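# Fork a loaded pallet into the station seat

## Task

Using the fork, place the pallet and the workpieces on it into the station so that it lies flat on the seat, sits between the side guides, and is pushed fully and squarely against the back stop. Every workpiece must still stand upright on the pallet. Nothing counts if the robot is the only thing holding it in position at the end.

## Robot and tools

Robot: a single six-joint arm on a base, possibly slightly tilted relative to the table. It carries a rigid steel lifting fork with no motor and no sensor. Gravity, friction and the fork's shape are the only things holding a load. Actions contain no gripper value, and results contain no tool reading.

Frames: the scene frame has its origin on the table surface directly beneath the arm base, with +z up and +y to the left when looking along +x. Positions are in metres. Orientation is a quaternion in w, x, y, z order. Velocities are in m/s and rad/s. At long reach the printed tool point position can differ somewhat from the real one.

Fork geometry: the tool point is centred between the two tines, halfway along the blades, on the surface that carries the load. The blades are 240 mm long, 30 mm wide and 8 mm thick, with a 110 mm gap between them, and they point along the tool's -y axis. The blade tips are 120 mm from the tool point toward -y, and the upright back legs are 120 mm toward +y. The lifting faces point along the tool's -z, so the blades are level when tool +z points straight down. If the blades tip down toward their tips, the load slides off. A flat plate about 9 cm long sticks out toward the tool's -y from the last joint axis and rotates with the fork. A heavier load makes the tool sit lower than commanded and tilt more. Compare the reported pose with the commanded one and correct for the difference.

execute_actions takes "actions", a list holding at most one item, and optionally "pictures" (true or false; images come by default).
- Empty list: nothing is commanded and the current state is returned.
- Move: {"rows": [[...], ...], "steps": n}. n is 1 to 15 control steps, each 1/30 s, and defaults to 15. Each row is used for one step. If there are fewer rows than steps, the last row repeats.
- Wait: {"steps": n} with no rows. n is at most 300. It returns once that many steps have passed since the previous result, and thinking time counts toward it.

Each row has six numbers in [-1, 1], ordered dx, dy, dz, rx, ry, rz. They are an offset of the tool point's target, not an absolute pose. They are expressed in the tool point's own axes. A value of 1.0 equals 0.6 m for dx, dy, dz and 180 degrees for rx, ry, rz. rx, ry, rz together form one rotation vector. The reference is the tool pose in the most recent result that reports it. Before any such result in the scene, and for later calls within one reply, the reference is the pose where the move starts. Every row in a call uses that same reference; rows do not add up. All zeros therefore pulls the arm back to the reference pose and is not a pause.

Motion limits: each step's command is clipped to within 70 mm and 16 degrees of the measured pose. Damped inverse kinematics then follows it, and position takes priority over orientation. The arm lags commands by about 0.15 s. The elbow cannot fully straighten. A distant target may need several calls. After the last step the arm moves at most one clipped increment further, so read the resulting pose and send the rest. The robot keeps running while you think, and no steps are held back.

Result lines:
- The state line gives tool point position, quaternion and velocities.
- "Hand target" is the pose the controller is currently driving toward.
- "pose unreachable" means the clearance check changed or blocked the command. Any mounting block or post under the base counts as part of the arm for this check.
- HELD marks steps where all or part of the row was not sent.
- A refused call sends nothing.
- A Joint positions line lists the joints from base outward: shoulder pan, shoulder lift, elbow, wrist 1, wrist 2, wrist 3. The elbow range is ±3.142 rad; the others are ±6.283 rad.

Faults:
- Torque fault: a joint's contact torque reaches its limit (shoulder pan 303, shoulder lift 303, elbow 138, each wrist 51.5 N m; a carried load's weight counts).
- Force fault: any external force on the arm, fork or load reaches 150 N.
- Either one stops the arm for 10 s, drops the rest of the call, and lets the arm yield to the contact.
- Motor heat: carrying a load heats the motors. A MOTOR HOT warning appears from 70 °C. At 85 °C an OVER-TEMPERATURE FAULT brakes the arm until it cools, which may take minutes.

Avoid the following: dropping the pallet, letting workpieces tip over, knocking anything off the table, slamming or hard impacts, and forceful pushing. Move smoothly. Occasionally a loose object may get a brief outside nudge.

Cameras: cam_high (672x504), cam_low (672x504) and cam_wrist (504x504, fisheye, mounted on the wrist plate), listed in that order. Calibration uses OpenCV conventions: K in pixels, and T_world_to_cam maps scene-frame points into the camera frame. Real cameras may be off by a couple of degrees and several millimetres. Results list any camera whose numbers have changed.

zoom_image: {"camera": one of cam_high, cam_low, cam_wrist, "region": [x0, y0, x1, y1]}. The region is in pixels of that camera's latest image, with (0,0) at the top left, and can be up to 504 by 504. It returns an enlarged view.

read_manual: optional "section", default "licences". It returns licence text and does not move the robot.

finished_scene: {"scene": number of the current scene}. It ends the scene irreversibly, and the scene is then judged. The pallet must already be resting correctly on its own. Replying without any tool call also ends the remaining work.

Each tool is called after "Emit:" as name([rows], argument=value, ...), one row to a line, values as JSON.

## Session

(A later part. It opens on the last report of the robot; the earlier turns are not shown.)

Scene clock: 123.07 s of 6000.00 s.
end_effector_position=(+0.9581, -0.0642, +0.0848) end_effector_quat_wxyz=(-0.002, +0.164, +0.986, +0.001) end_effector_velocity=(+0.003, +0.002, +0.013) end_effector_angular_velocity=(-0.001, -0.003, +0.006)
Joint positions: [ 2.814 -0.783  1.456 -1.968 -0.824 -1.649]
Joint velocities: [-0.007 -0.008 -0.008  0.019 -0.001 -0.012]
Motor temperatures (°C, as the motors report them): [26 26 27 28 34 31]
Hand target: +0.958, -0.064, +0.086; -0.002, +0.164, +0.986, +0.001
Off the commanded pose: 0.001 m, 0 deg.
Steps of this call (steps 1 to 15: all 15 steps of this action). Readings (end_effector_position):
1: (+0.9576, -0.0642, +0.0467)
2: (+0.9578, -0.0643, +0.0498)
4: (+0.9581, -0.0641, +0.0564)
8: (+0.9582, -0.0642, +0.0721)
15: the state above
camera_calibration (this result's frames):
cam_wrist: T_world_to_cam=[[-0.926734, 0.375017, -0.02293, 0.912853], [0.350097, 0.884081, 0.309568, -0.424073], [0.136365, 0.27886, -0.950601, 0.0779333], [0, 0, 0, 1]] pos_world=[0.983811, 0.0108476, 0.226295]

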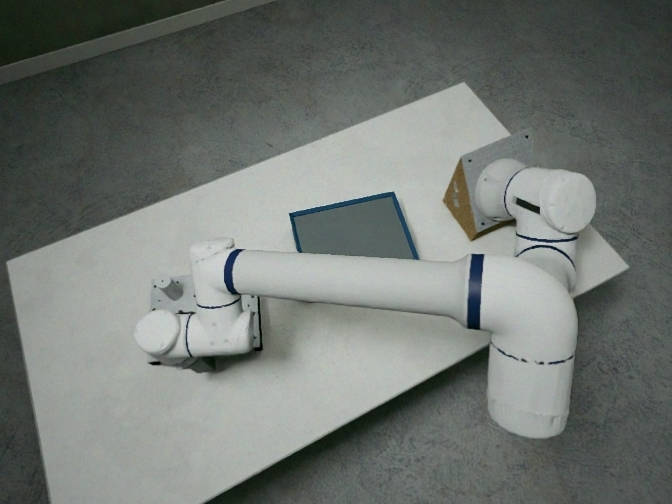

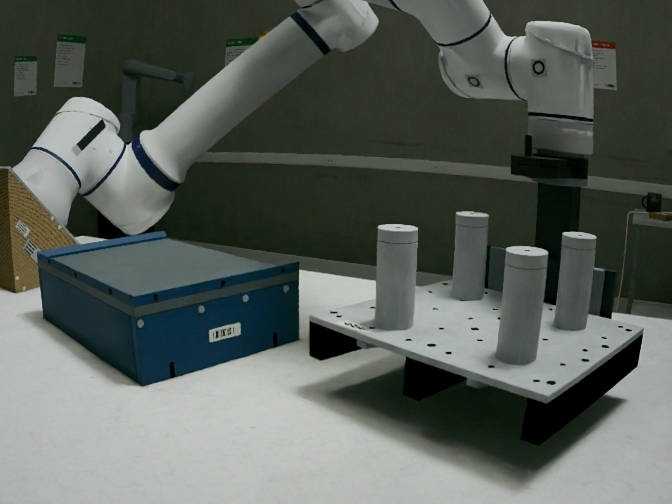

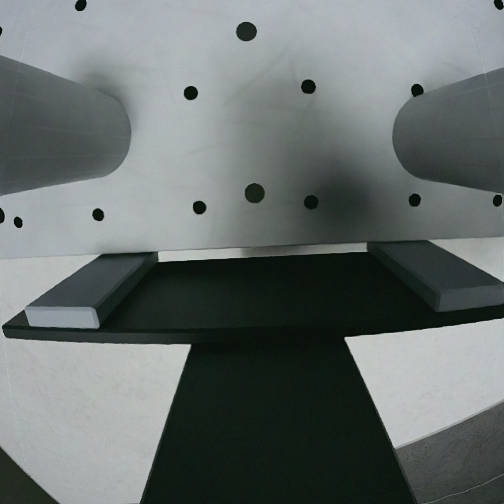

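Emit:
execute_actions([
  {"rows":[[0,0,-0.01,0,0,0],[0,0,-0.02,0,0,0],[0,0,-0.035,0,0,0],[0,0,-0.05,0,0,0],[0,0,-0.065,0,0,0],[0,0,-0.08,0,0,0],[0,0,-0.095,0,0,0],[0,0,-0.11,0,0,0],[0,0,-0.125,0,0,0],[0,0,-0.14,0,0,0],[0,0,-0.155,0,0,0],[0,0,-0.165,0,0,0]]},
], pictures=false)

Emit:
execute_actions([
  {"rows":[[0.005,-0.0015,-0.005,0,0,0],[0.012,-0.004,-0.005,0,0,0],[0.02,-0.006,-0.005,0,0,0],[0.03,-0.009,-0.005,0,0,0],[0.042,-0.013,-0.005,0,0,0],[0.056,-0.017,-0.005,0,0,0],[0.07,-0.021,-0.005,0,0,0],[0.085,-0.026,-0.005,0,0,0],[0.1,-0.03,-0.005,0,0,0],[0.115,-0.035,-0.005,0,0,0],[0.13,-0.039,-0.005,0,0,0],[0.145,-0.044,-0.005,0,0,0],[0.16,-0.048,-0.005,0,0,0],[0.175,-0.053,-0.005,0,0,0],[0.19,-0.057,-0.005,0,0,0]]},
], pictures=false)

Emit:
execute_actions([
  {"rows":[[0.06,-0.018,0,0,0,0],[0.075,-0.023,0,0,0,0],[0.09,-0.027,0,0,0,0],[0.105,-0.032,0,0,0,0],[0.12,-0.036,0,0,0,0],[0.135,-0.041,0,0,0,0],[0.15,-0.045,0,0,0,0],[0.165,-0.05,0,0,0,0],[0.18,-0.054,0,0,0,0],[0.195,-0.059,0,0,0,0],[0.21,-0.063,0,0,0,0],[0.225,-0.068,0,0,0,0],[0.24,-0.072,0,0,0,0],[0.255,-0.077,0,0,0,0],[0.27,-0.081,0,0,0,0]]},
], pictures=false)

Emit:
execute_actions([
  {"rows":[[0.06,-0.018,0,0,0,-0.002],[0.075,-0.023,0,0,0,-0.004],[0.09,-0.027,0,0,0,-0.007],[0.105,-0.032,0,0,0,-0.01],[0.12,-0.036,0,0,0,-0.013],[0.135,-0.041,0,0,0,-0.016],[0.15,-0.045,0,0,0,-0.019],[0.165,-0.05,0,0,0,-0.022],[0.18,-0.054,0,0,0,-0.025],[0.195,-0.059,0,0,0,-0.028],[0.21,-0.063,0,0,0,-0.031],[0.225,-0.068,0,0,0,-0.033],[0.235,-0.072,0,0,0,-0.035],[0.243,-0.074,0,0,0,-0.036],[0.25,-0.076,0,0,0,-0.037]]},
], pictures=false)

Emit:
execute_actions([
  {"steps":15},
])

Scene clock: 150.33 s of 6000.00 s.
end_effector_position=(+0.9587, -0.0642, +0.1759) end_effector_quat_wxyz=(-0.000, +0.164, +0.986, +0.001) end_effector_velocity=(-0.008, +0.003, +0.083) end_effector_angular_velocity=(+0.017, +0.024, -0.010)
Joint positions: [ 2.753 -0.836  1.406 -1.816 -0.842 -1.726]
Joint velocities: [-0.058 -0.041 -0.064  0.192 -0.014 -0.089]
Motor temperatures (°C, as the motors report them): [26 26 27 28 34 31]
Hand target: +0.958, -0.064, +0.184; -0.001, +0.164, +0.986, +0.001
Off the commanded pose: 0.008 m, 0 deg.
Steps of this call (steps 1 to 90: nothing new was sent; then 23.77 s passed at rest; steps 91 to 105: all 15 steps of this action). Readings (end_effector_position):
91: (+0.9582, -0.0642, +0.0860)
92: (+0.9580, -0.0642, +0.0871)
94: (+0.9579, -0.0643, +0.0945)
98: (+0.9584, -0.0642, +0.1237)
105: the state above

Scene clock: 150.83 s of 6000.00 s.
end_effector_position=(+0.8708, -0.0612, +0.1778) end_effector_quat_wxyz=(-0.002, +0.165, +0.986, +0.001) end_effector_velocity=(-0.271, +0.010, -0.001) end_effector_angular_velocity=(+0.002, +0.001, -0.002)
Joint positions: [ 2.721 -0.955  1.612 -1.87  -0.854 -1.768]
Joint velocities: [-0.104 -0.358  0.611 -0.166 -0.035 -0.129]
Motor temperatures (°C, as the motors report them): [26 26 27 28 34 31]
Hand target: +0.841, -0.060, +0.177; -0.002, +0.165, +0.986, +0.001
Off the commanded pose: 0.031 m, 0 deg.
Steps of this call (steps 1 to 15: all 15 steps of this action). Readings (end_effector_position):
1: (+0.9582, -0.0642, +0.1779)
2: (+0.9575, -0.0642, +0.1786)
4: (+0.9526, -0.0639, +0.1783)
8: (+0.9309, -0.0633, +0.1784)
15: the state above

Scene clock: 151.33 s of 6000.00 s.
end_effector_position=(+0.7336, -0.0562, +0.1766) end_effector_quat_wxyz=(-0.004, +0.166, +0.986, +0.001) end_effector_velocity=(-0.275, +0.011, +0.001) end_effector_angular_velocity=(-0.000, -0.004, +0.001)
Joint positions: [ 2.66  -1.131  1.899 -1.929 -0.877 -1.843]
Joint velocities: [-0.145 -0.358  0.545 -0.081 -0.056 -0.172]
Motor temperatures (°C, as the motors report them): [26 26 27 28 34 31]
Hand target: +0.704, -0.055, +0.176; -0.003, +0.166, +0.986, +0.001
Off the commanded pose: 0.032 m, 0 deg.
Steps of this call (steps 1 to 15: all 15 steps of this action). Readings (end_effector_position):
1: (+0.8617, -0.0609, +0.1777)
2: (+0.8530, -0.0606, +0.1775)
4: (+0.8356, -0.0601, +0.1772)
8: (+0.7989, -0.0588, +0.1768)
15: the state above

Scene clock: 151.83 s of 6000.00 s.
end_effector_position=(+0.5991, -0.0513, +0.1751) end_effector_quat_wxyz=(-0.005, +0.119, +0.993, +0.001) end_effector_velocity=(-0.210, +0.009, +0.004) end_effector_angular_velocity=(+0.006, -0.009, +0.179)
Joint positions: [ 2.571 -1.329  2.173 -1.939 -0.917 -2.042]
Joint velocities: [-0.185 -0.342  0.412  0.051 -0.076 -0.384]
Motor temperatures (°C, as the motors report them): [26 26 27 28 34 31]
Hand target: +0.578, -0.050, +0.176; -0.004, +0.109, +0.994, +0.001
Off the commanded pose: 0.022 m, 1 deg.
Steps of this call (steps 1 to 15: all 15 steps of this action). Readings (end_effector_position):
1: (+0.7243, -0.0558, +0.1766)
2: (+0.7157, -0.0555, +0.1763)
4: (+0.6985, -0.0550, +0.1759)
8: (+0.6619, -0.0536, +0.1753)
15: the state above

Scene clock: 152.33 s of 6000.00 s.
end_effector_position=(+0.5783, -0.0503, +0.1756) end_effector_quat_wxyz=(-0.004, +0.110, +0.994, +0.001) end_effector_velocity=(-0.001, -0.001, +0.001) end_effector_angular_velocity=(-0.000, -0.001, -0.001)
Joint positions: [ 2.552 -1.364  2.214 -1.934 -0.925 -2.082]
Joint velocities: [-0.003 -0.001  0.001 -0.    -0.001 -0.001]
Motor temperatures (°C, as the motors report them): [26 26 27 28 34 31]
Hand target: +0.578, -0.050, +0.176; -0.004, +0.109, +0.994, +0.001
Off the commanded pose: 0.003 m, 0 deg.
Steps of this call (steps 1 to 15: nothing new was sent). Readings (end_effector_position):
1: (+0.5927, -0.0510, +0.1754)
2: (+0.5880, -0.0508, +0.1755)
4: (+0.5830, -0.0505, +0.1757)
8: (+0.5793, -0.0503, +0.1756)
15: the state above
camera_calibration (this result's frames):
cam_wrist: T_world_to_cam=[[-0.962636, 0.270183, -0.0182469, 0.572433], [0.251505, 0.916998, 0.309612, -0.27283], [0.100384, 0.293455, -0.950688, 0.233639], [0, 0, 0, 1]] pos_world=[0.596209, 0.0269606, 0.317034]

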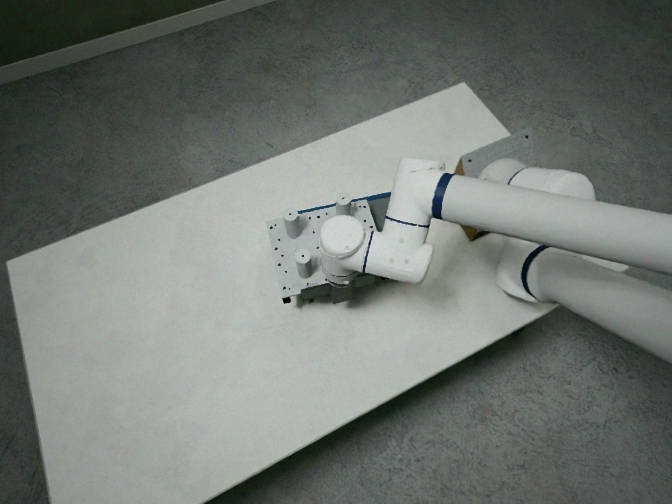

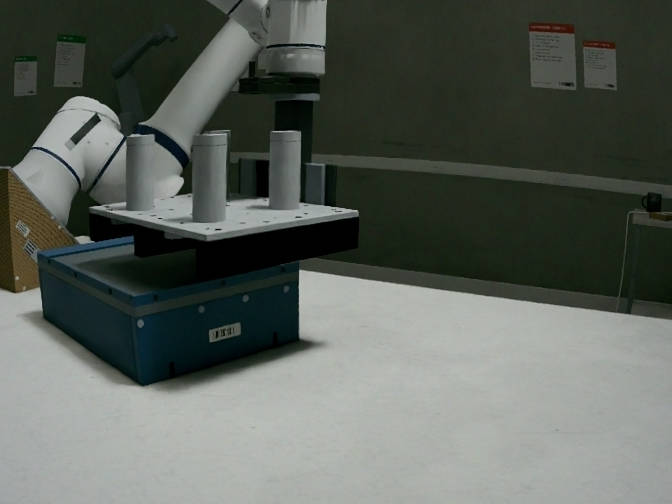

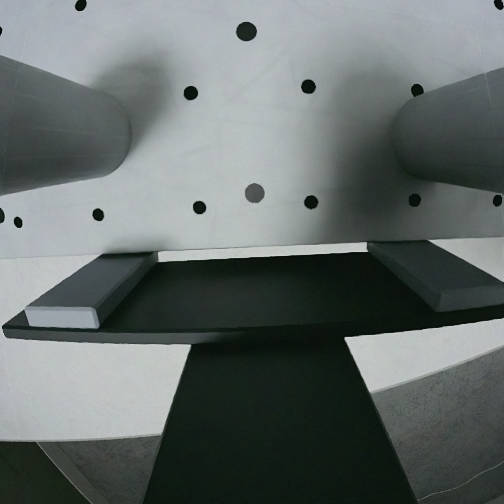

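Emit:
execute_actions([
  {"rows":[[0.006,-0.001,0,0,-0.0025,0],[0.015,-0.003,0,0,-0.0025,0],[0.027,-0.005,0,0,-0.0025,0],[0.04,-0.008,0,0,-0.0025,0],[0.054,-0.011,0,0,-0.0025,0],[0.068,-0.014,0,0,-0.0025,0],[0.082,-0.016,0,0,-0.0025,0],[0.095,-0.019,0.003,0,-0.0025,0],[0.107,-0.021,0.006,0,-0.0025,0],[0.117,-0.023,0.01,0,-0.0025,0],[0.125,-0.025,0.014,0,-0.0025,0],[0.131,-0.026,0.018,0,-0.0025,0],[0.136,-0.027,0.022,0,-0.0025,0]]},
], pictures=false)

Emit:
execute_actions([
  {"steps":15},
])

Emit:
zoom_image(camera="cam_low", region=[20,190,320,330])

Emit:
zoom_image(camera="cam_high", region=[275,180,435,310])

Scene clock: 160.37 s of 6000.00 s.
end_effector_position=(+0.5028, -0.0485, +0.1650) end_effector_quat_wxyz=(-0.001, +0.110, +0.994, +0.001) end_effector_velocity=(-0.091, +0.004, -0.033) end_effector_angular_velocity=(+0.004, -0.001, -0.001)
Joint positions: [ 2.489 -1.468  2.353 -1.936 -0.951 -2.144]
Joint velocities: [-0.062 -0.109  0.178 -0.028 -0.027 -0.067]
Motor temperatures (°C, as the motors report them): [26 26 27 28 34 31]
Hand target: +0.495, -0.048, +0.163; -0.000, +0.110, +0.994, +0.001
Off the commanded pose: 0.008 m, 0 deg.
Steps of this call (steps 1 to 90: nothing new was sent; then 4.53 s passed at rest; steps 91 to 105: all 15 steps of this action). Readings (end_effector_position):
91: (+0.5781, -0.0503, +0.1755)
92: (+0.5772, -0.0503, +0.1757)
94: (+0.5710, -0.0500, +0.1754)
98: (+0.5456, -0.0498, +0.1747)
105: the state above

Scene clock: 160.87 s of 6000.00 s.
end_effector_position=(+0.4953, -0.0483, +0.1627) end_effector_quat_wxyz=(-0.000, +0.110, +0.994, +0.001) end_effector_velocity=(+0.000, +0.001, -0.000) end_effector_angular_velocity=(-0.001, +0.001, +0.001)
Joint positions: [ 2.483 -1.478  2.368 -1.939 -0.954 -2.151]
Joint velocities: [ 0.002 -0.    -0.    -0.001 -0.     0.   ]
Motor temperatures (°C, as the motors report them): [26 26 27 28 34 31]
Hand target: +0.495, -0.048, +0.163; -0.000, +0.110, +0.994, +0.001
Off the commanded pose: 0.000 m, 0 deg.
Steps of this call (steps 1 to 15: nothing new was sent). Readings (end_effector_position):
1: (+0.5004, -0.0484, +0.1643)
2: (+0.4990, -0.0484, +0.1639)
4: (+0.4972, -0.0483, +0.1634)
8: (+0.4958, -0.0483, +0.1629)
15: the state above
camera_calibration (this result's frames):
cam_wrist: T_world_to_cam=[[-0.96244, 0.270258, -0.0258734, 0.492907], [0.249276, 0.917416, 0.310175, -0.248819], [0.107564, 0.292075, -0.950327, 0.225459], [0, 0, 0, 1]] pos_world=[0.512167, 0.0292081, 0.30419]

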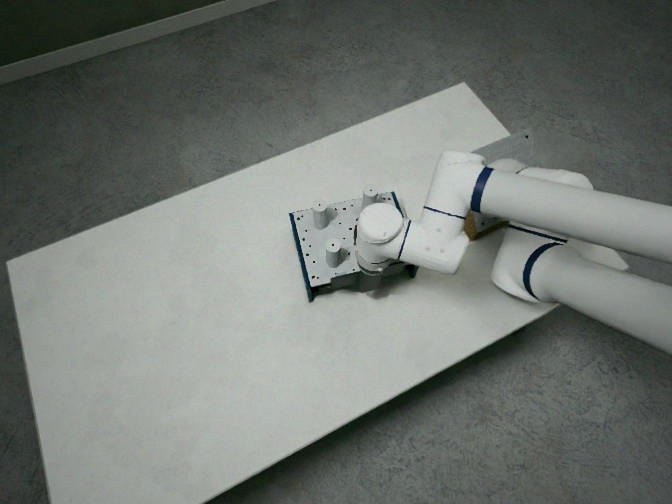

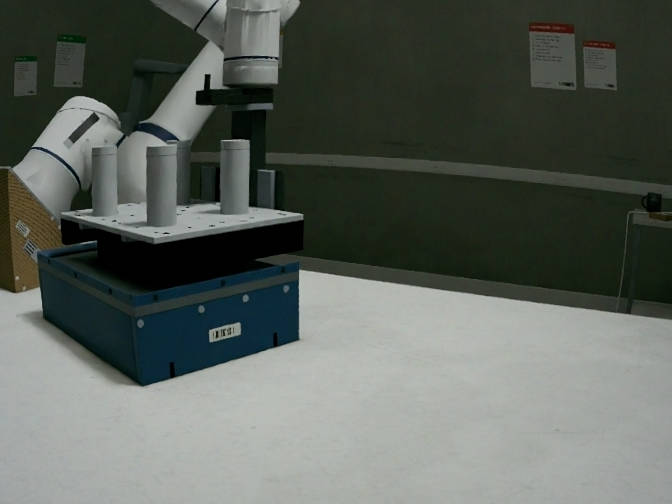

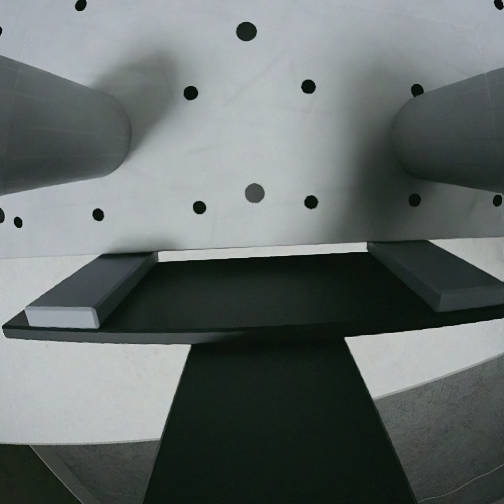

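Region (20, 190, 320, 330) of cam_low's 672x504 image, scaled by 1.680, with more detail than that image has; it fills the top 235 rows of this view, and the rest is white.

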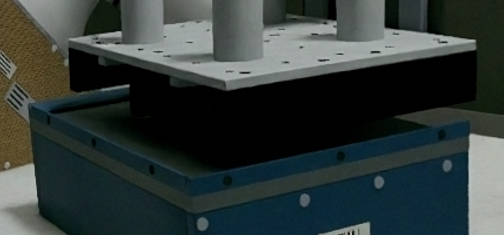

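Region (275, 180, 435, 310) of cam_high's 672x504 image, scaled by 3.150, with more detail than that image has; it fills the top 410 rows of this view, and the rest is white.

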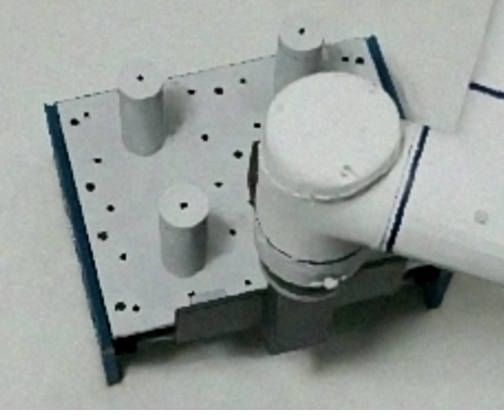

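Emit:
execute_actions([
  {"rows":[[0.002,0,0.004,0,0,0],[0.004,0,0.008,0,0,0],[0.006,0,0.012,0,0,0],[0.008,0,0.016,0,0,0],[0.008,0,0.02,0,0,0]]},
])

Emit:
zoom_image(camera="cam_low", region=[20,190,320,330])

Emit:
zoom_image(camera="cam_high", region=[275,180,435,310])

Scene clock: 178.97 s of 6000.00 s.
end_effector_position=(+0.4907, -0.0472, +0.1509) end_effector_quat_wxyz=(-0.000, +0.110, +0.994, +0.001) end_effector_velocity=(-0.001, +0.000, -0.002) end_effector_angular_velocity=(+0.000, +0.000, -0.001)
Joint positions: [ 2.493 -1.474  2.387 -1.967 -0.949 -2.141]
Joint velocities: [ 0.002  0.001  0.003 -0.004  0.001  0.002]
Motor temperatures (°C, as the motors report them): [26 26 27 28 34 31]
Hand target: +0.491, -0.047, +0.151; -0.000, +0.110, +0.994, +0.001
Off the commanded pose: 0.000 m, 0 deg.
Steps of this call (steps 1 to 90: nothing new was sent; then 14.60 s passed at rest; steps 91 to 105: all 15 steps of this action). Readings (end_effector_position):
91: (+0.4953, -0.0483, +0.1627)
92: (+0.4951, -0.0484, +0.1623)
94: (+0.4936, -0.0479, +0.1594)
98: (+0.4911, -0.0473, +0.1528)
105: the state above
camera_calibration (this result's frames):
cam_wrist: T_world_to_cam=[[-0.962448, 0.270228, -0.0259167, 0.487896], [0.24924, 0.91744, 0.310135, -0.244931], [0.107584, 0.292029, -0.950339, 0.214425], [0, 0, 0, 1]] pos_world=[0.507552, 0.0302481, 0.292383]

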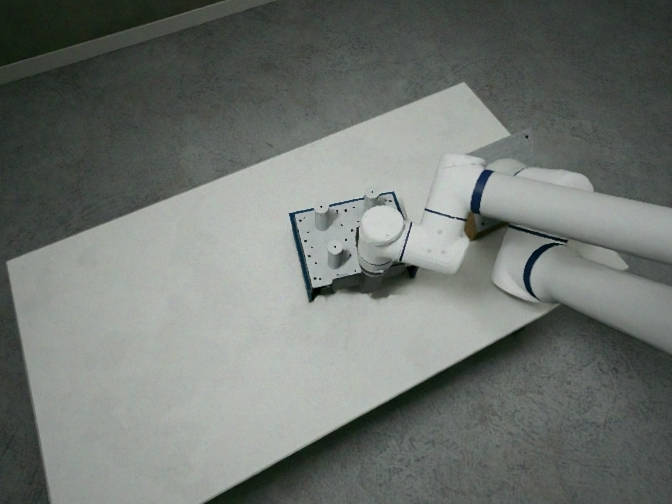

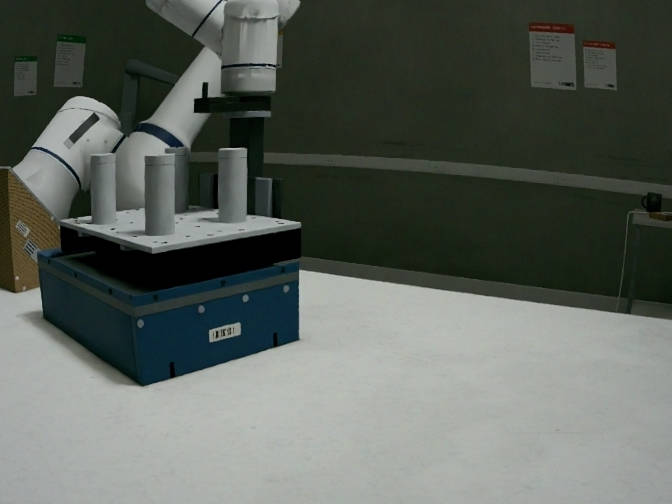

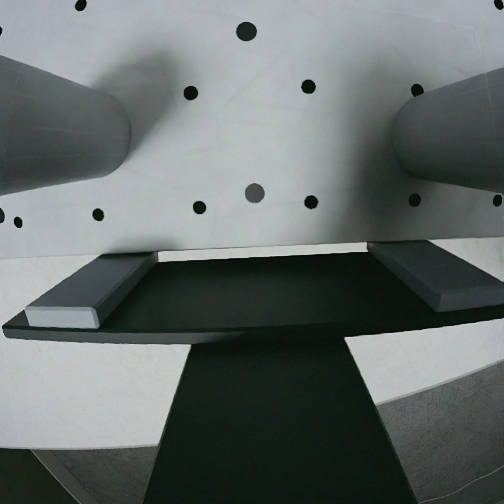

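Region (20, 190, 320, 330) of cam_low's 672x504 image, scaled by 1.680, with more detail than that image has; it fills the top 235 rows of this view, and the rest is white.

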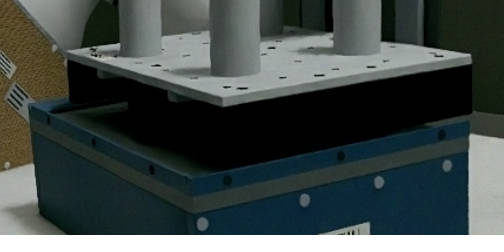

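Region (275, 180, 435, 310) of cam_high's 672x504 image, scaled by 3.150, with more detail than that image has; it fills the top 410 rows of this view, and the rest is white.

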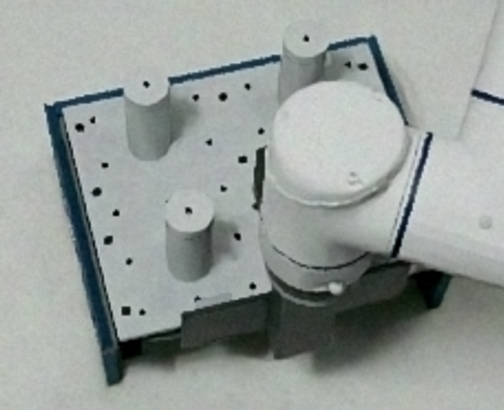

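Emit:
execute_actions([
  {"rows":[[0.003,0,0,0,0,0],[0.006,0,0,0,0,0],[0.009,0,0,0,0,0],[0.012,0,0,0,0,0],[0.015,0,0.002,0,0,0],[0.017,0,0.004,0,0,0],[0.017,0,0.006,0,0,0],[0.017,0,0.008,0,0,0],[0.017,0,0.01,0,0,0],[0.017,0,0.012,0,0,0],[0.017,0,0.014,0,0,0],[0.017,0,0.016,0,0,0],[0.017,0,0.018,0,0,0]]},
], pictures=false)

Emit:
execute_actions([
  {"steps":10},
])

Emit:
zoom_image(camera="cam_low", region=[20,190,320,330])

Emit:
zoom_image(camera="cam_high", region=[275,180,435,310])

Scene clock: 191.57 s of 6000.00 s.
end_effector_position=(+0.4809, -0.0450, +0.1419) end_effector_quat_wxyz=(-0.000, +0.110, +0.994, +0.001) end_effector_velocity=(-0.004, +0.000, -0.022) end_effector_angular_velocity=(+0.003, +0.004, -0.004)
Joint positions: [ 2.494 -1.482  2.411 -1.984 -0.948 -2.139]
Joint velocities: [ 0.022  0.023  0.022 -0.053  0.01   0.025]
Motor temperatures (°C, as the motors report them): [26 26 27 28 34 31]
Hand target: +0.481, -0.045, +0.140; -0.000, +0.110, +0.994, +0.001
Off the commanded pose: 0.002 m, 0 deg.
Steps of this call (steps 1 to 90: nothing new was sent; then 9.10 s passed at rest; steps 91 to 105: all 15 steps of this action). Readings (end_effector_position):
91: (+0.4906, -0.0472, +0.1507)
92: (+0.4903, -0.0471, +0.1506)
94: (+0.4882, -0.0466, +0.1506)
98: (+0.4827, -0.0454, +0.1488)
105: the state above

Scene clock: 191.90 s of 6000.00 s.
end_effector_position=(+0.4808, -0.0450, +0.1402) end_effector_quat_wxyz=(-0.000, +0.110, +0.994, +0.001) end_effector_velocity=(-0.000, -0.000, -0.000) end_effector_angular_velocity=(+0.001, +0.000, -0.001)
Joint positions: [ 2.496 -1.48   2.413 -1.989 -0.947 -2.137]
Joint velocities: [-0.     0.001  0.    -0.     0.     0.   ]
Motor temperatures (°C, as the motors report them): [26 26 27 28 34 31]
Hand target: +0.481, -0.045, +0.140; -0.000, +0.110, +0.994, +0.001
Off the commanded pose: 0.000 m, 0 deg.
Steps of this call (steps 1 to 10: nothing new was sent). Readings (end_effector_position):
1: (+0.4808, -0.0450, +0.1413)
2: (+0.4808, -0.0450, +0.1410)
4: (+0.4808, -0.0450, +0.1405)
8: (+0.4808, -0.0450, +0.1402)
10: the state above
camera_calibration (this result's frames):
cam_wrist: T_world_to_cam=[[-0.962453, 0.270211, -0.025887, 0.477422], [0.249228, 0.917433, 0.310165, -0.241172], [0.10756, 0.292068, -0.95033, 0.204655], [0, 0, 0, 1]] pos_world=[0.49759, 0.0324817, 0.281652]

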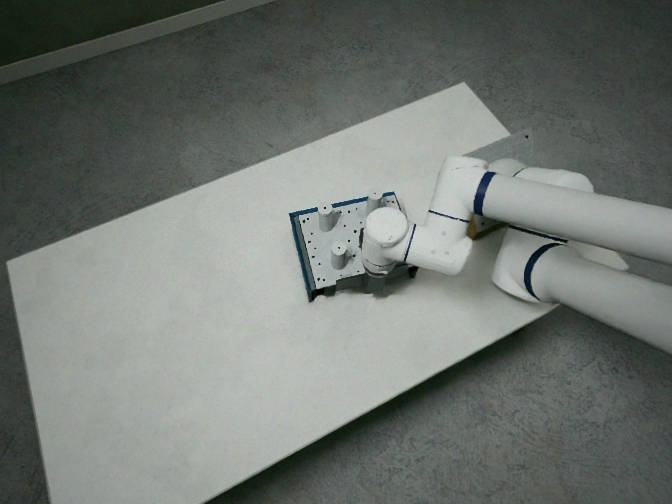

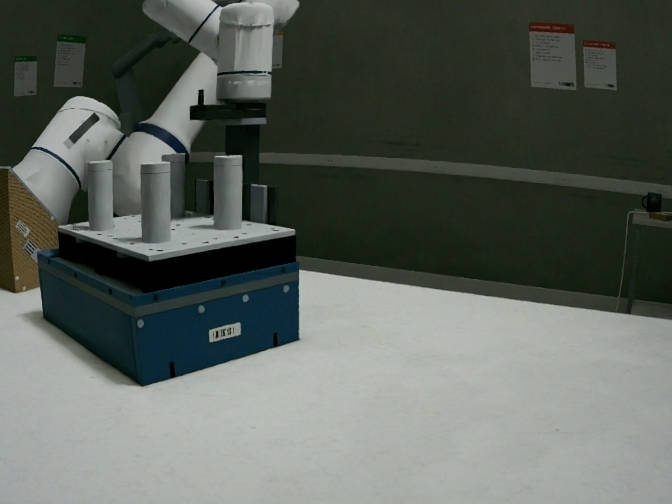

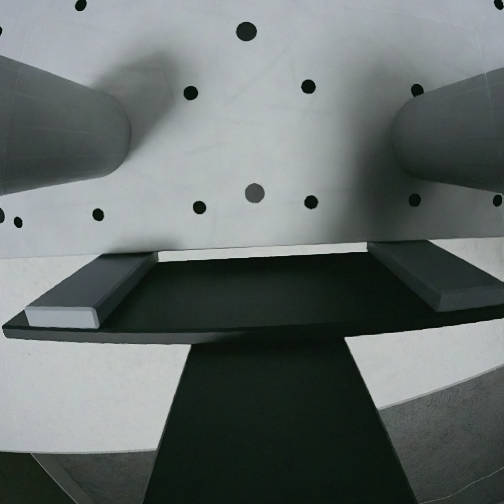

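Region (20, 190, 320, 330) of cam_low's 672x504 image, scaled by 1.680, with more detail than that image has; it fills the top 235 rows of this view, and the rest is white.

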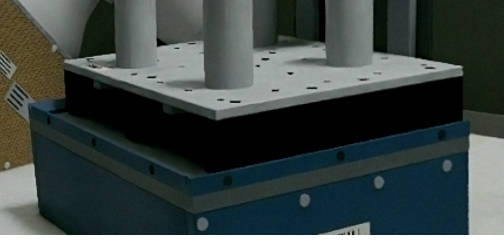

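Region (275, 180, 435, 310) of cam_high's 672x504 image, scaled by 3.150, with more detail than that image has; it fills the top 410 rows of this view, and the rest is white.

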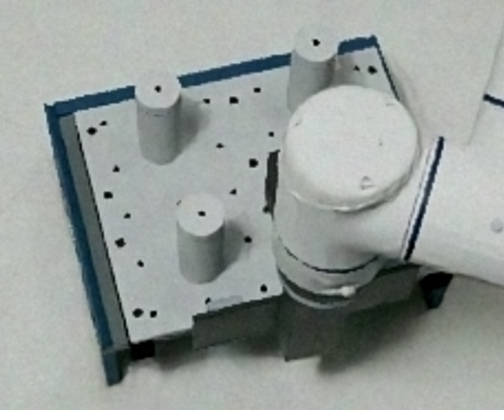

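Emit:
execute_actions([
  {"rows":[[0,0,0.002,0,0,0],[0,0,0.004,0,0,0],[0,0,0.006,0,0,0],[0,0,0.008,0,0,0],[0,0,0.01,0,0,0],[0,0,0.012,0,0,0],[0,0,0.014,0,0,0],[0,0,0.016,0,0,0],[0,0,0.018,0,0,0],[0,0,0.02,0,0,0],[0,0,0.022,0,0,0],[0,0,0.024,0,0,0],[0,0,0.026,0,0,0],[0,0,0.028,0,0,0],[0,0,0.03,0,0,0]]},
], pictures=false)

Emit:
execute_actions([
  {"steps":10},
])

Emit:
zoom_image(camera="cam_low", region=[20,190,320,330])

Emit:
zoom_image(camera="cam_high", region=[275,180,435,310])

Scene clock: 200.63 s of 6000.00 s.
end_effector_position=(+0.4807, -0.0450, +0.1261) end_effector_quat_wxyz=(-0.000, +0.110, +0.994, +0.001) end_effector_velocity=(-0.000, +0.001, -0.036) end_effector_angular_velocity=(+0.001, +0.003, -0.000)
Joint positions: [ 2.513 -1.463  2.426 -2.029 -0.939 -2.119]
Joint velocities: [ 0.043  0.045  0.03  -0.1    0.02   0.045]
Motor temperatures (°C, as the motors report them): [26 26 27 28 34 31]
Hand target: +0.481, -0.045, +0.122; -0.000, +0.110, +0.994, +0.001
Off the commanded pose: 0.004 m, 0 deg.
Steps of this call (steps 1 to 90: nothing new was sent; then 5.23 s passed at rest; steps 91 to 105: all 15 steps of this action). Readings (end_effector_position):
91: (+0.4808, -0.0450, +0.1401)
92: (+0.4808, -0.0450, +0.1398)
94: (+0.4808, -0.0450, +0.1384)
98: (+0.4809, -0.0450, +0.1345)
105: the state above

Scene clock: 200.97 s of 6000.00 s.
end_effector_position=(+0.4807, -0.0449, +0.1223) end_effector_quat_wxyz=(-0.000, +0.110, +0.994, +0.001) end_effector_velocity=(+0.000, -0.001, +0.000) end_effector_angular_velocity=(+0.000, -0.002, -0.001)
Joint positions: [ 2.517 -1.458  2.429 -2.04  -0.937 -2.115]
Joint velocities: [-0.001  0.001  0.    -0.002  0.     0.001]
Motor temperatures (°C, as the motors report them): [26 26 27 28 34 31]
Hand target: +0.481, -0.045, +0.122; -0.000, +0.110, +0.994, +0.001
Off the commanded pose: 0.000 m, 0 deg.
Steps of this call (steps 1 to 10: nothing new was sent). Readings (end_effector_position):
1: (+0.4807, -0.0449, +0.1249)
2: (+0.4807, -0.0449, +0.1240)
4: (+0.4807, -0.0449, +0.1231)
8: (+0.4807, -0.0449, +0.1224)
10: the state above
camera_calibration (this result's frames):
cam_wrist: T_world_to_cam=[[-0.962465, 0.27018, -0.0257759, 0.476878], [0.249225, 0.917414, 0.310223, -0.235671], [0.107463, 0.292154, -0.950314, 0.18776], [0, 0, 0, 1]] pos_world=[0.497536, 0.0325104, 0.263834]

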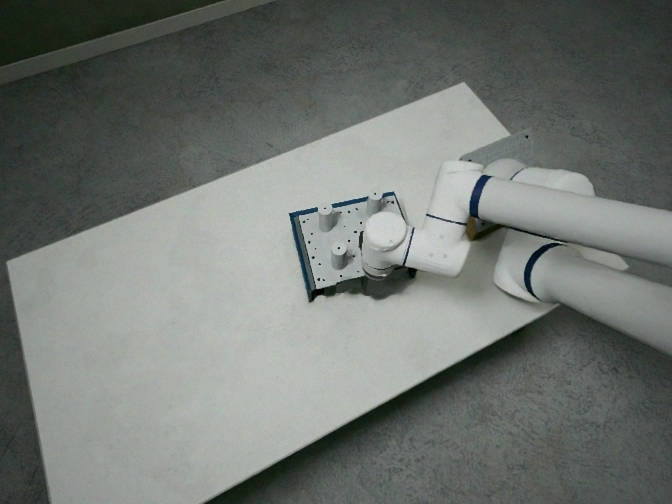

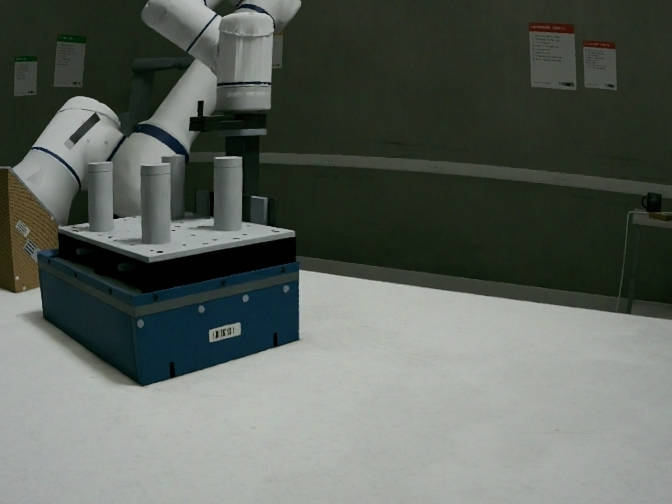

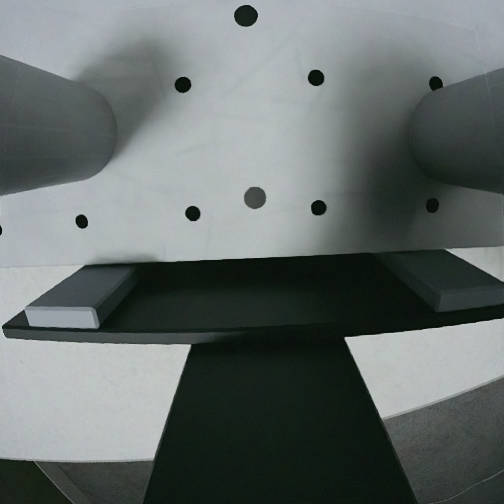

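Region (20, 190, 320, 330) of cam_low's 672x504 image, scaled by 1.680, with more detail than that image has; it fills the top 235 rows of this view, and the rest is white.

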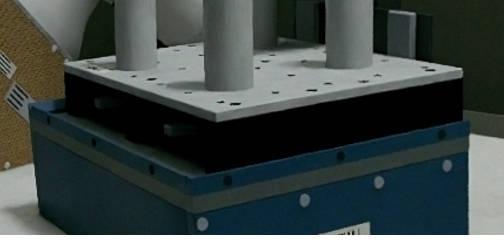

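Region (275, 180, 435, 310) of cam_high's 672x504 image, scaled by 3.150, with more detail than that image has; it fills the top 410 rows of this view, and the rest is white.

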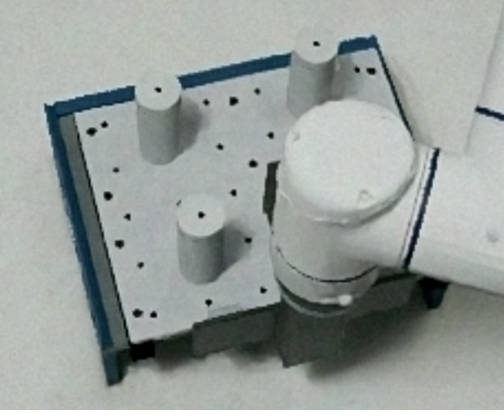

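Emit:
execute_actions([
  {"rows":[[0,-0.003,-0.004,0,0,0],[0,-0.006,-0.008,0,0,0],[0,-0.009,-0.01,0,0,0],[0,-0.012,-0.01,0,0,0],[0,-0.015,-0.01,0,0,0],[0,-0.018,-0.01,0,0,0],[0,-0.021,-0.01,0,0,0],[0,-0.024,-0.01,0,0,0],[0,-0.027,-0.01,0,0,0],[0,-0.03,-0.01,0,0,0],[0,-0.033,-0.01,0,0,0],[0,-0.036,-0.01,0,0,0],[0,-0.039,-0.01,0,0,0],[0,-0.042,-0.01,0,0,0]]},
], pictures=false)

Emit:
execute_actions([
  {"steps":15},
])

Emit:
zoom_image(camera="cam_low", region=[20,190,320,330])

Scene clock: 213.63 s of 6000.00 s.
end_effector_position=(+0.4761, -0.0654, +0.1283) end_effector_quat_wxyz=(-0.000, +0.110, +0.994, +0.001) end_effector_velocity=(-0.011, -0.047, +0.000) end_effector_angular_velocity=(-0.000, -0.000, -0.001)
Joint positions: [ 2.481 -1.439  2.43  -2.038 -0.955 -2.154]
Joint velocities: [-0.067  0.063  0.014 -0.036 -0.033 -0.07 ]
Motor temperatures (°C, as the motors report them): [26 26 27 28 34 31]
Hand target: +0.475, -0.069, +0.128; -0.000, +0.110, +0.994, +0.001
Off the commanded pose: 0.004 m, 0 deg.
Steps of this call (steps 1 to 90: nothing new was sent; then 9.17 s passed at rest; steps 91 to 105: all 15 steps of this action). Readings (end_effector_position):
91: (+0.4807, -0.0449, +0.1222)
92: (+0.4805, -0.0453, +0.1225)
94: (+0.4799, -0.0473, +0.1249)
98: (+0.4790, -0.0534, +0.1279)
105: the state above

Scene clock: 214.13 s of 6000.00 s.
end_effector_position=(+0.4752, -0.0694, +0.1283) end_effector_quat_wxyz=(-0.000, +0.110, +0.994, +0.001) end_effector_velocity=(+0.000, -0.001, +0.000) end_effector_angular_velocity=(-0.001, -0.001, +0.000)
Joint positions: [ 2.475 -1.433  2.431 -2.041 -0.958 -2.159]
Joint velocities: [-0.001  0.     0.    -0.001 -0.    -0.   ]
Motor temperatures (°C, as the motors report them): [26 26 27 28 34 31]
Hand target: +0.475, -0.069, +0.128; -0.000, +0.110, +0.994, +0.001
Off the commanded pose: 0.000 m, 0 deg.
Steps of this call (steps 1 to 15: nothing new was sent). Readings (end_effector_position):
1: (+0.4758, -0.0667, +0.1283)
2: (+0.4756, -0.0676, +0.1283)
4: (+0.4754, -0.0685, +0.1283)
8: (+0.4752, -0.0692, +0.1283)
15: the state above
camera_calibration (this result's frames):
cam_wrist: T_world_to_cam=[[-0.962473, 0.270152, -0.0257808, 0.478335], [0.249182, 0.917381, 0.310354, -0.213753], [0.107493, 0.292283, -0.950271, 0.201153], [0, 0, 0, 1]] pos_world=[0.492025, 0.00807661, 0.269821]

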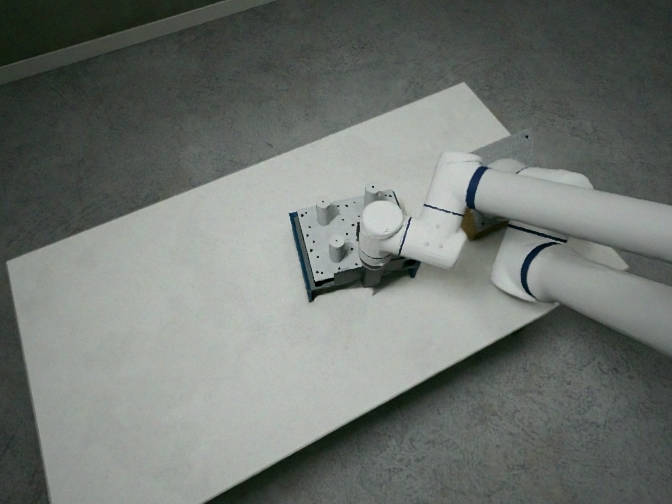

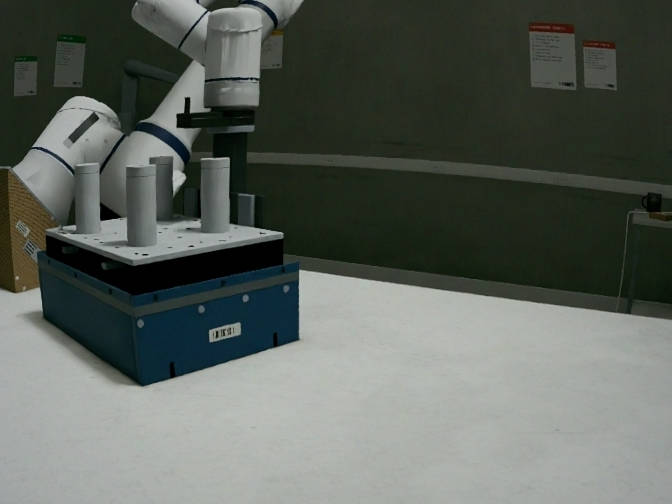

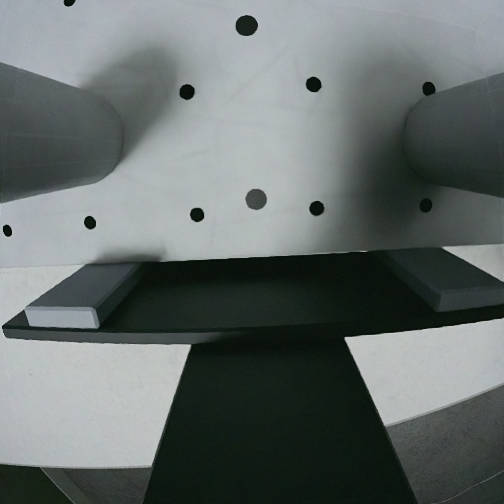

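Region (20, 190, 320, 330) of cam_low's 672x504 image, scaled by 1.680, with more detail than that image has; it fills the top 235 rows of this view, and the rest is white.

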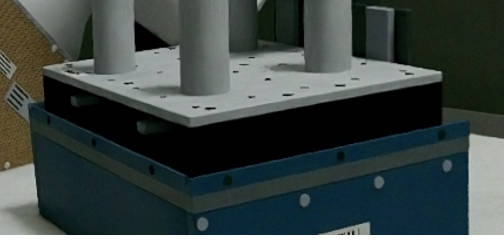

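Small pushes, watching for stall.

Emit:
execute_actions([
  {"rows":[[0,-0.002,0,0,0,0],[0,-0.004,0,0,0,0],[0,-0.005,0,0,0,0]]},
], pictures=false)

Emit:
execute_actions([
  {"rows":[[0,-0.002,0,0,0,0],[0,-0.004,0,0,0,0],[0,-0.005,0,0,0,0]]},
], pictures=false)

Emit:
execute_actions([
  {"rows":[[0,-0.002,0,0,0,0],[0,-0.004,0,0,0,0],[0,-0.005,0,0,0,0]]},
], pictures=false)

Emit:
execute_actions([
  {"rows":[[0,-0.002,0,0,0,0],[0,-0.004,0,0,0,0],[0,-0.005,0,0,0,0]]},
])

Scene clock: 221.93 s of 6000.00 s.
end_effector_position=(+0.4746, -0.0722, +0.1283) end_effector_quat_wxyz=(-0.000, +0.110, +0.994, +0.001) end_effector_velocity=(+0.001, -0.000, +0.000) end_effector_angular_velocity=(-0.001, -0.000, +0.002)
Joint positions: [ 2.471 -1.43   2.432 -2.043 -0.96  -2.164]
Joint velocities: [ 0.     0.    -0.001 -0.001 -0.001 -0.   ]
Motor temperatures (°C, as the motors report them): [26 26 27 28 34 31]
Hand target: +0.475, -0.072, +0.128; -0.000, +0.110, +0.994, +0.001
Off the commanded pose: 0.000 m, 0 deg.
Steps of this call (steps 1 to 90: nothing new was sent; then 4.30 s passed at rest; steps 91 to 105: all 15 steps of this action). Readings (end_effector_position):
91: (+0.4752, -0.0694, +0.1283)
92: (+0.4751, -0.0697, +0.1283)
94: (+0.4749, -0.0709, +0.1283)
98: (+0.4746, -0.0720, +0.1283)
105: the state above

Scene clock: 232.13 s of 6000.00 s.
end_effector_position=(+0.4753, -0.0725, +0.1278) end_effector_quat_wxyz=(+0.001, +0.110, +0.994, +0.003) end_effector_velocity=(+0.000, -0.000, +0.001) end_effector_angular_velocity=(-0.001, -0.001, +0.000)
Joint positions: [ 2.469 -1.427  2.432 -2.043 -0.955 -2.165]
Joint velocities: [-0.001  0.    -0.    -0.001 -0.    -0.   ]
Motor temperatures (°C, as the motors report them): [26 26 27 28 34 31]
Hand target: +0.475, -0.073, +0.128; +0.001, +0.110, +0.994, +0.003
Off the commanded pose: 0.003 m, 0 deg.
FORCE FAULT: contact force on the arm reached its limit, and the arm stopped for 10 seconds. The contact can be on any part of the arm, not only on its tool. The arm's remaining commands of this call were not run. The arm holds still and accepts commands again. Move the arm away from the contact; if what it grips holds it there, let go first. Pushing or pulling that hard again can fault the arm again.
The stop began at step 6 of this call (marked STOPPED below). From that step on the arm followed nothing that you had sent. 10 steps, steps kept back included, did not run and will not run. Nothing is kept back now.
Steps of this call (steps 1 to 5: the first 5 steps of this action; steps 6 to 306: the stop). Readings (end_effector_position):
1: (+0.4746, -0.0722, +0.1283)
2: (+0.4745, -0.0725, +0.1283)
4: (+0.4746, -0.0734, +0.1283)
6: (+0.4753, -0.0725, +0.1278) STOPPED
8: (+0.4753, -0.0725, +0.1278)
306: the state above

Scene clock: 232.17 s of 6000.00 s.
end_effector_position=(+0.4753, -0.0725, +0.1278) end_effector_quat_wxyz=(+0.001, +0.110, +0.994, +0.003) end_effector_velocity=(+0.002, -0.001, +0.001) end_effector_angular_velocity=(-0.002, -0.002, +0.001)
Joint positions: [ 2.469 -1.427  2.432 -2.043 -0.955 -2.165]
Joint velocities: [-0.     0.    -0.002 -0.001  0.     0.   ]
Motor temperatures (°C, as the motors report them): [26 26 27 28 34 31]
Hand target: +0.475, -0.072, +0.128; +0.001, +0.110, +0.994, +0.003
Off the commanded pose: 0.003 m, 0 deg.
A stop began in an earlier call of the same reply, so what this call sent did not run. Send another action.
Steps of this call (step 1: nothing new was sent). Readings (end_effector_position):
1: the state above

Scene clock: 232.20 s of 6000.00 s.
end_effector_position=(+0.4753, -0.0725, +0.1278) end_effector_quat_wxyz=(+0.001, +0.110, +0.994, +0.003) end_effector_velocity=(+0.001, -0.000, +0.001) end_effector_angular_velocity=(-0.001, -0.001, +0.000)
Joint positions: [ 2.469 -1.427  2.432 -2.043 -0.955 -2.165]
Joint velocities: [-0.001  0.    -0.001  0.     0.    -0.   ]
Motor temperatures (°C, as the motors report them): [26 26 27 28 34 31]
Hand target: +0.475, -0.072, +0.128; +0.001, +0.110, +0.994, +0.003
Off the commanded pose: 0.003 m, 0 deg.
A stop began in an earlier call of the same reply, so what this call sent did not run. Send another action.
Steps of this call (step 1: nothing new was sent). Readings (end_effector_position):
1: the state above
camera_calibration (this result's frames):
cam_wrist: T_world_to_cam=[[-0.961911, 0.271888, -0.028344, 0.479467], [0.249536, 0.915678, 0.315064, -0.211665], [0.111616, 0.295991, -0.948647, 0.199666], [0, 0, 0, 1]] pos_world=[0.491737, 0.00435583, 0.26969]

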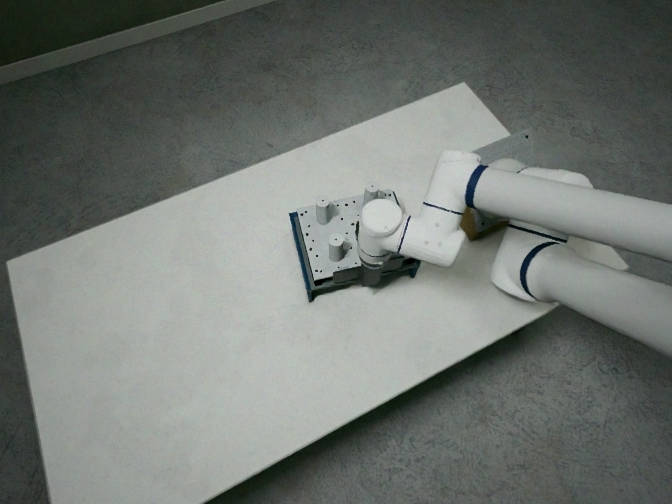

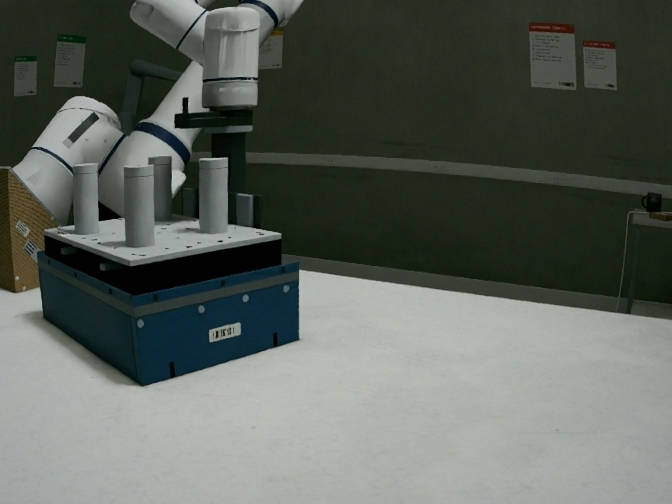

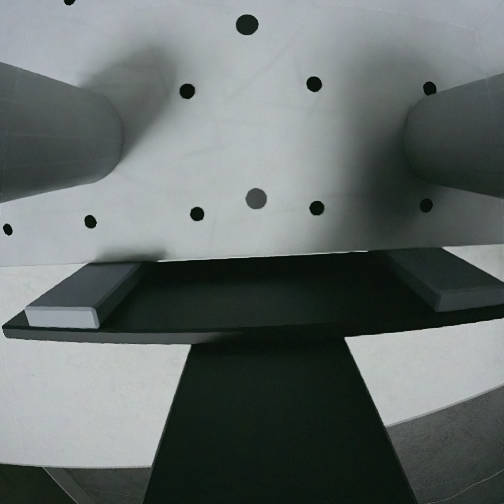

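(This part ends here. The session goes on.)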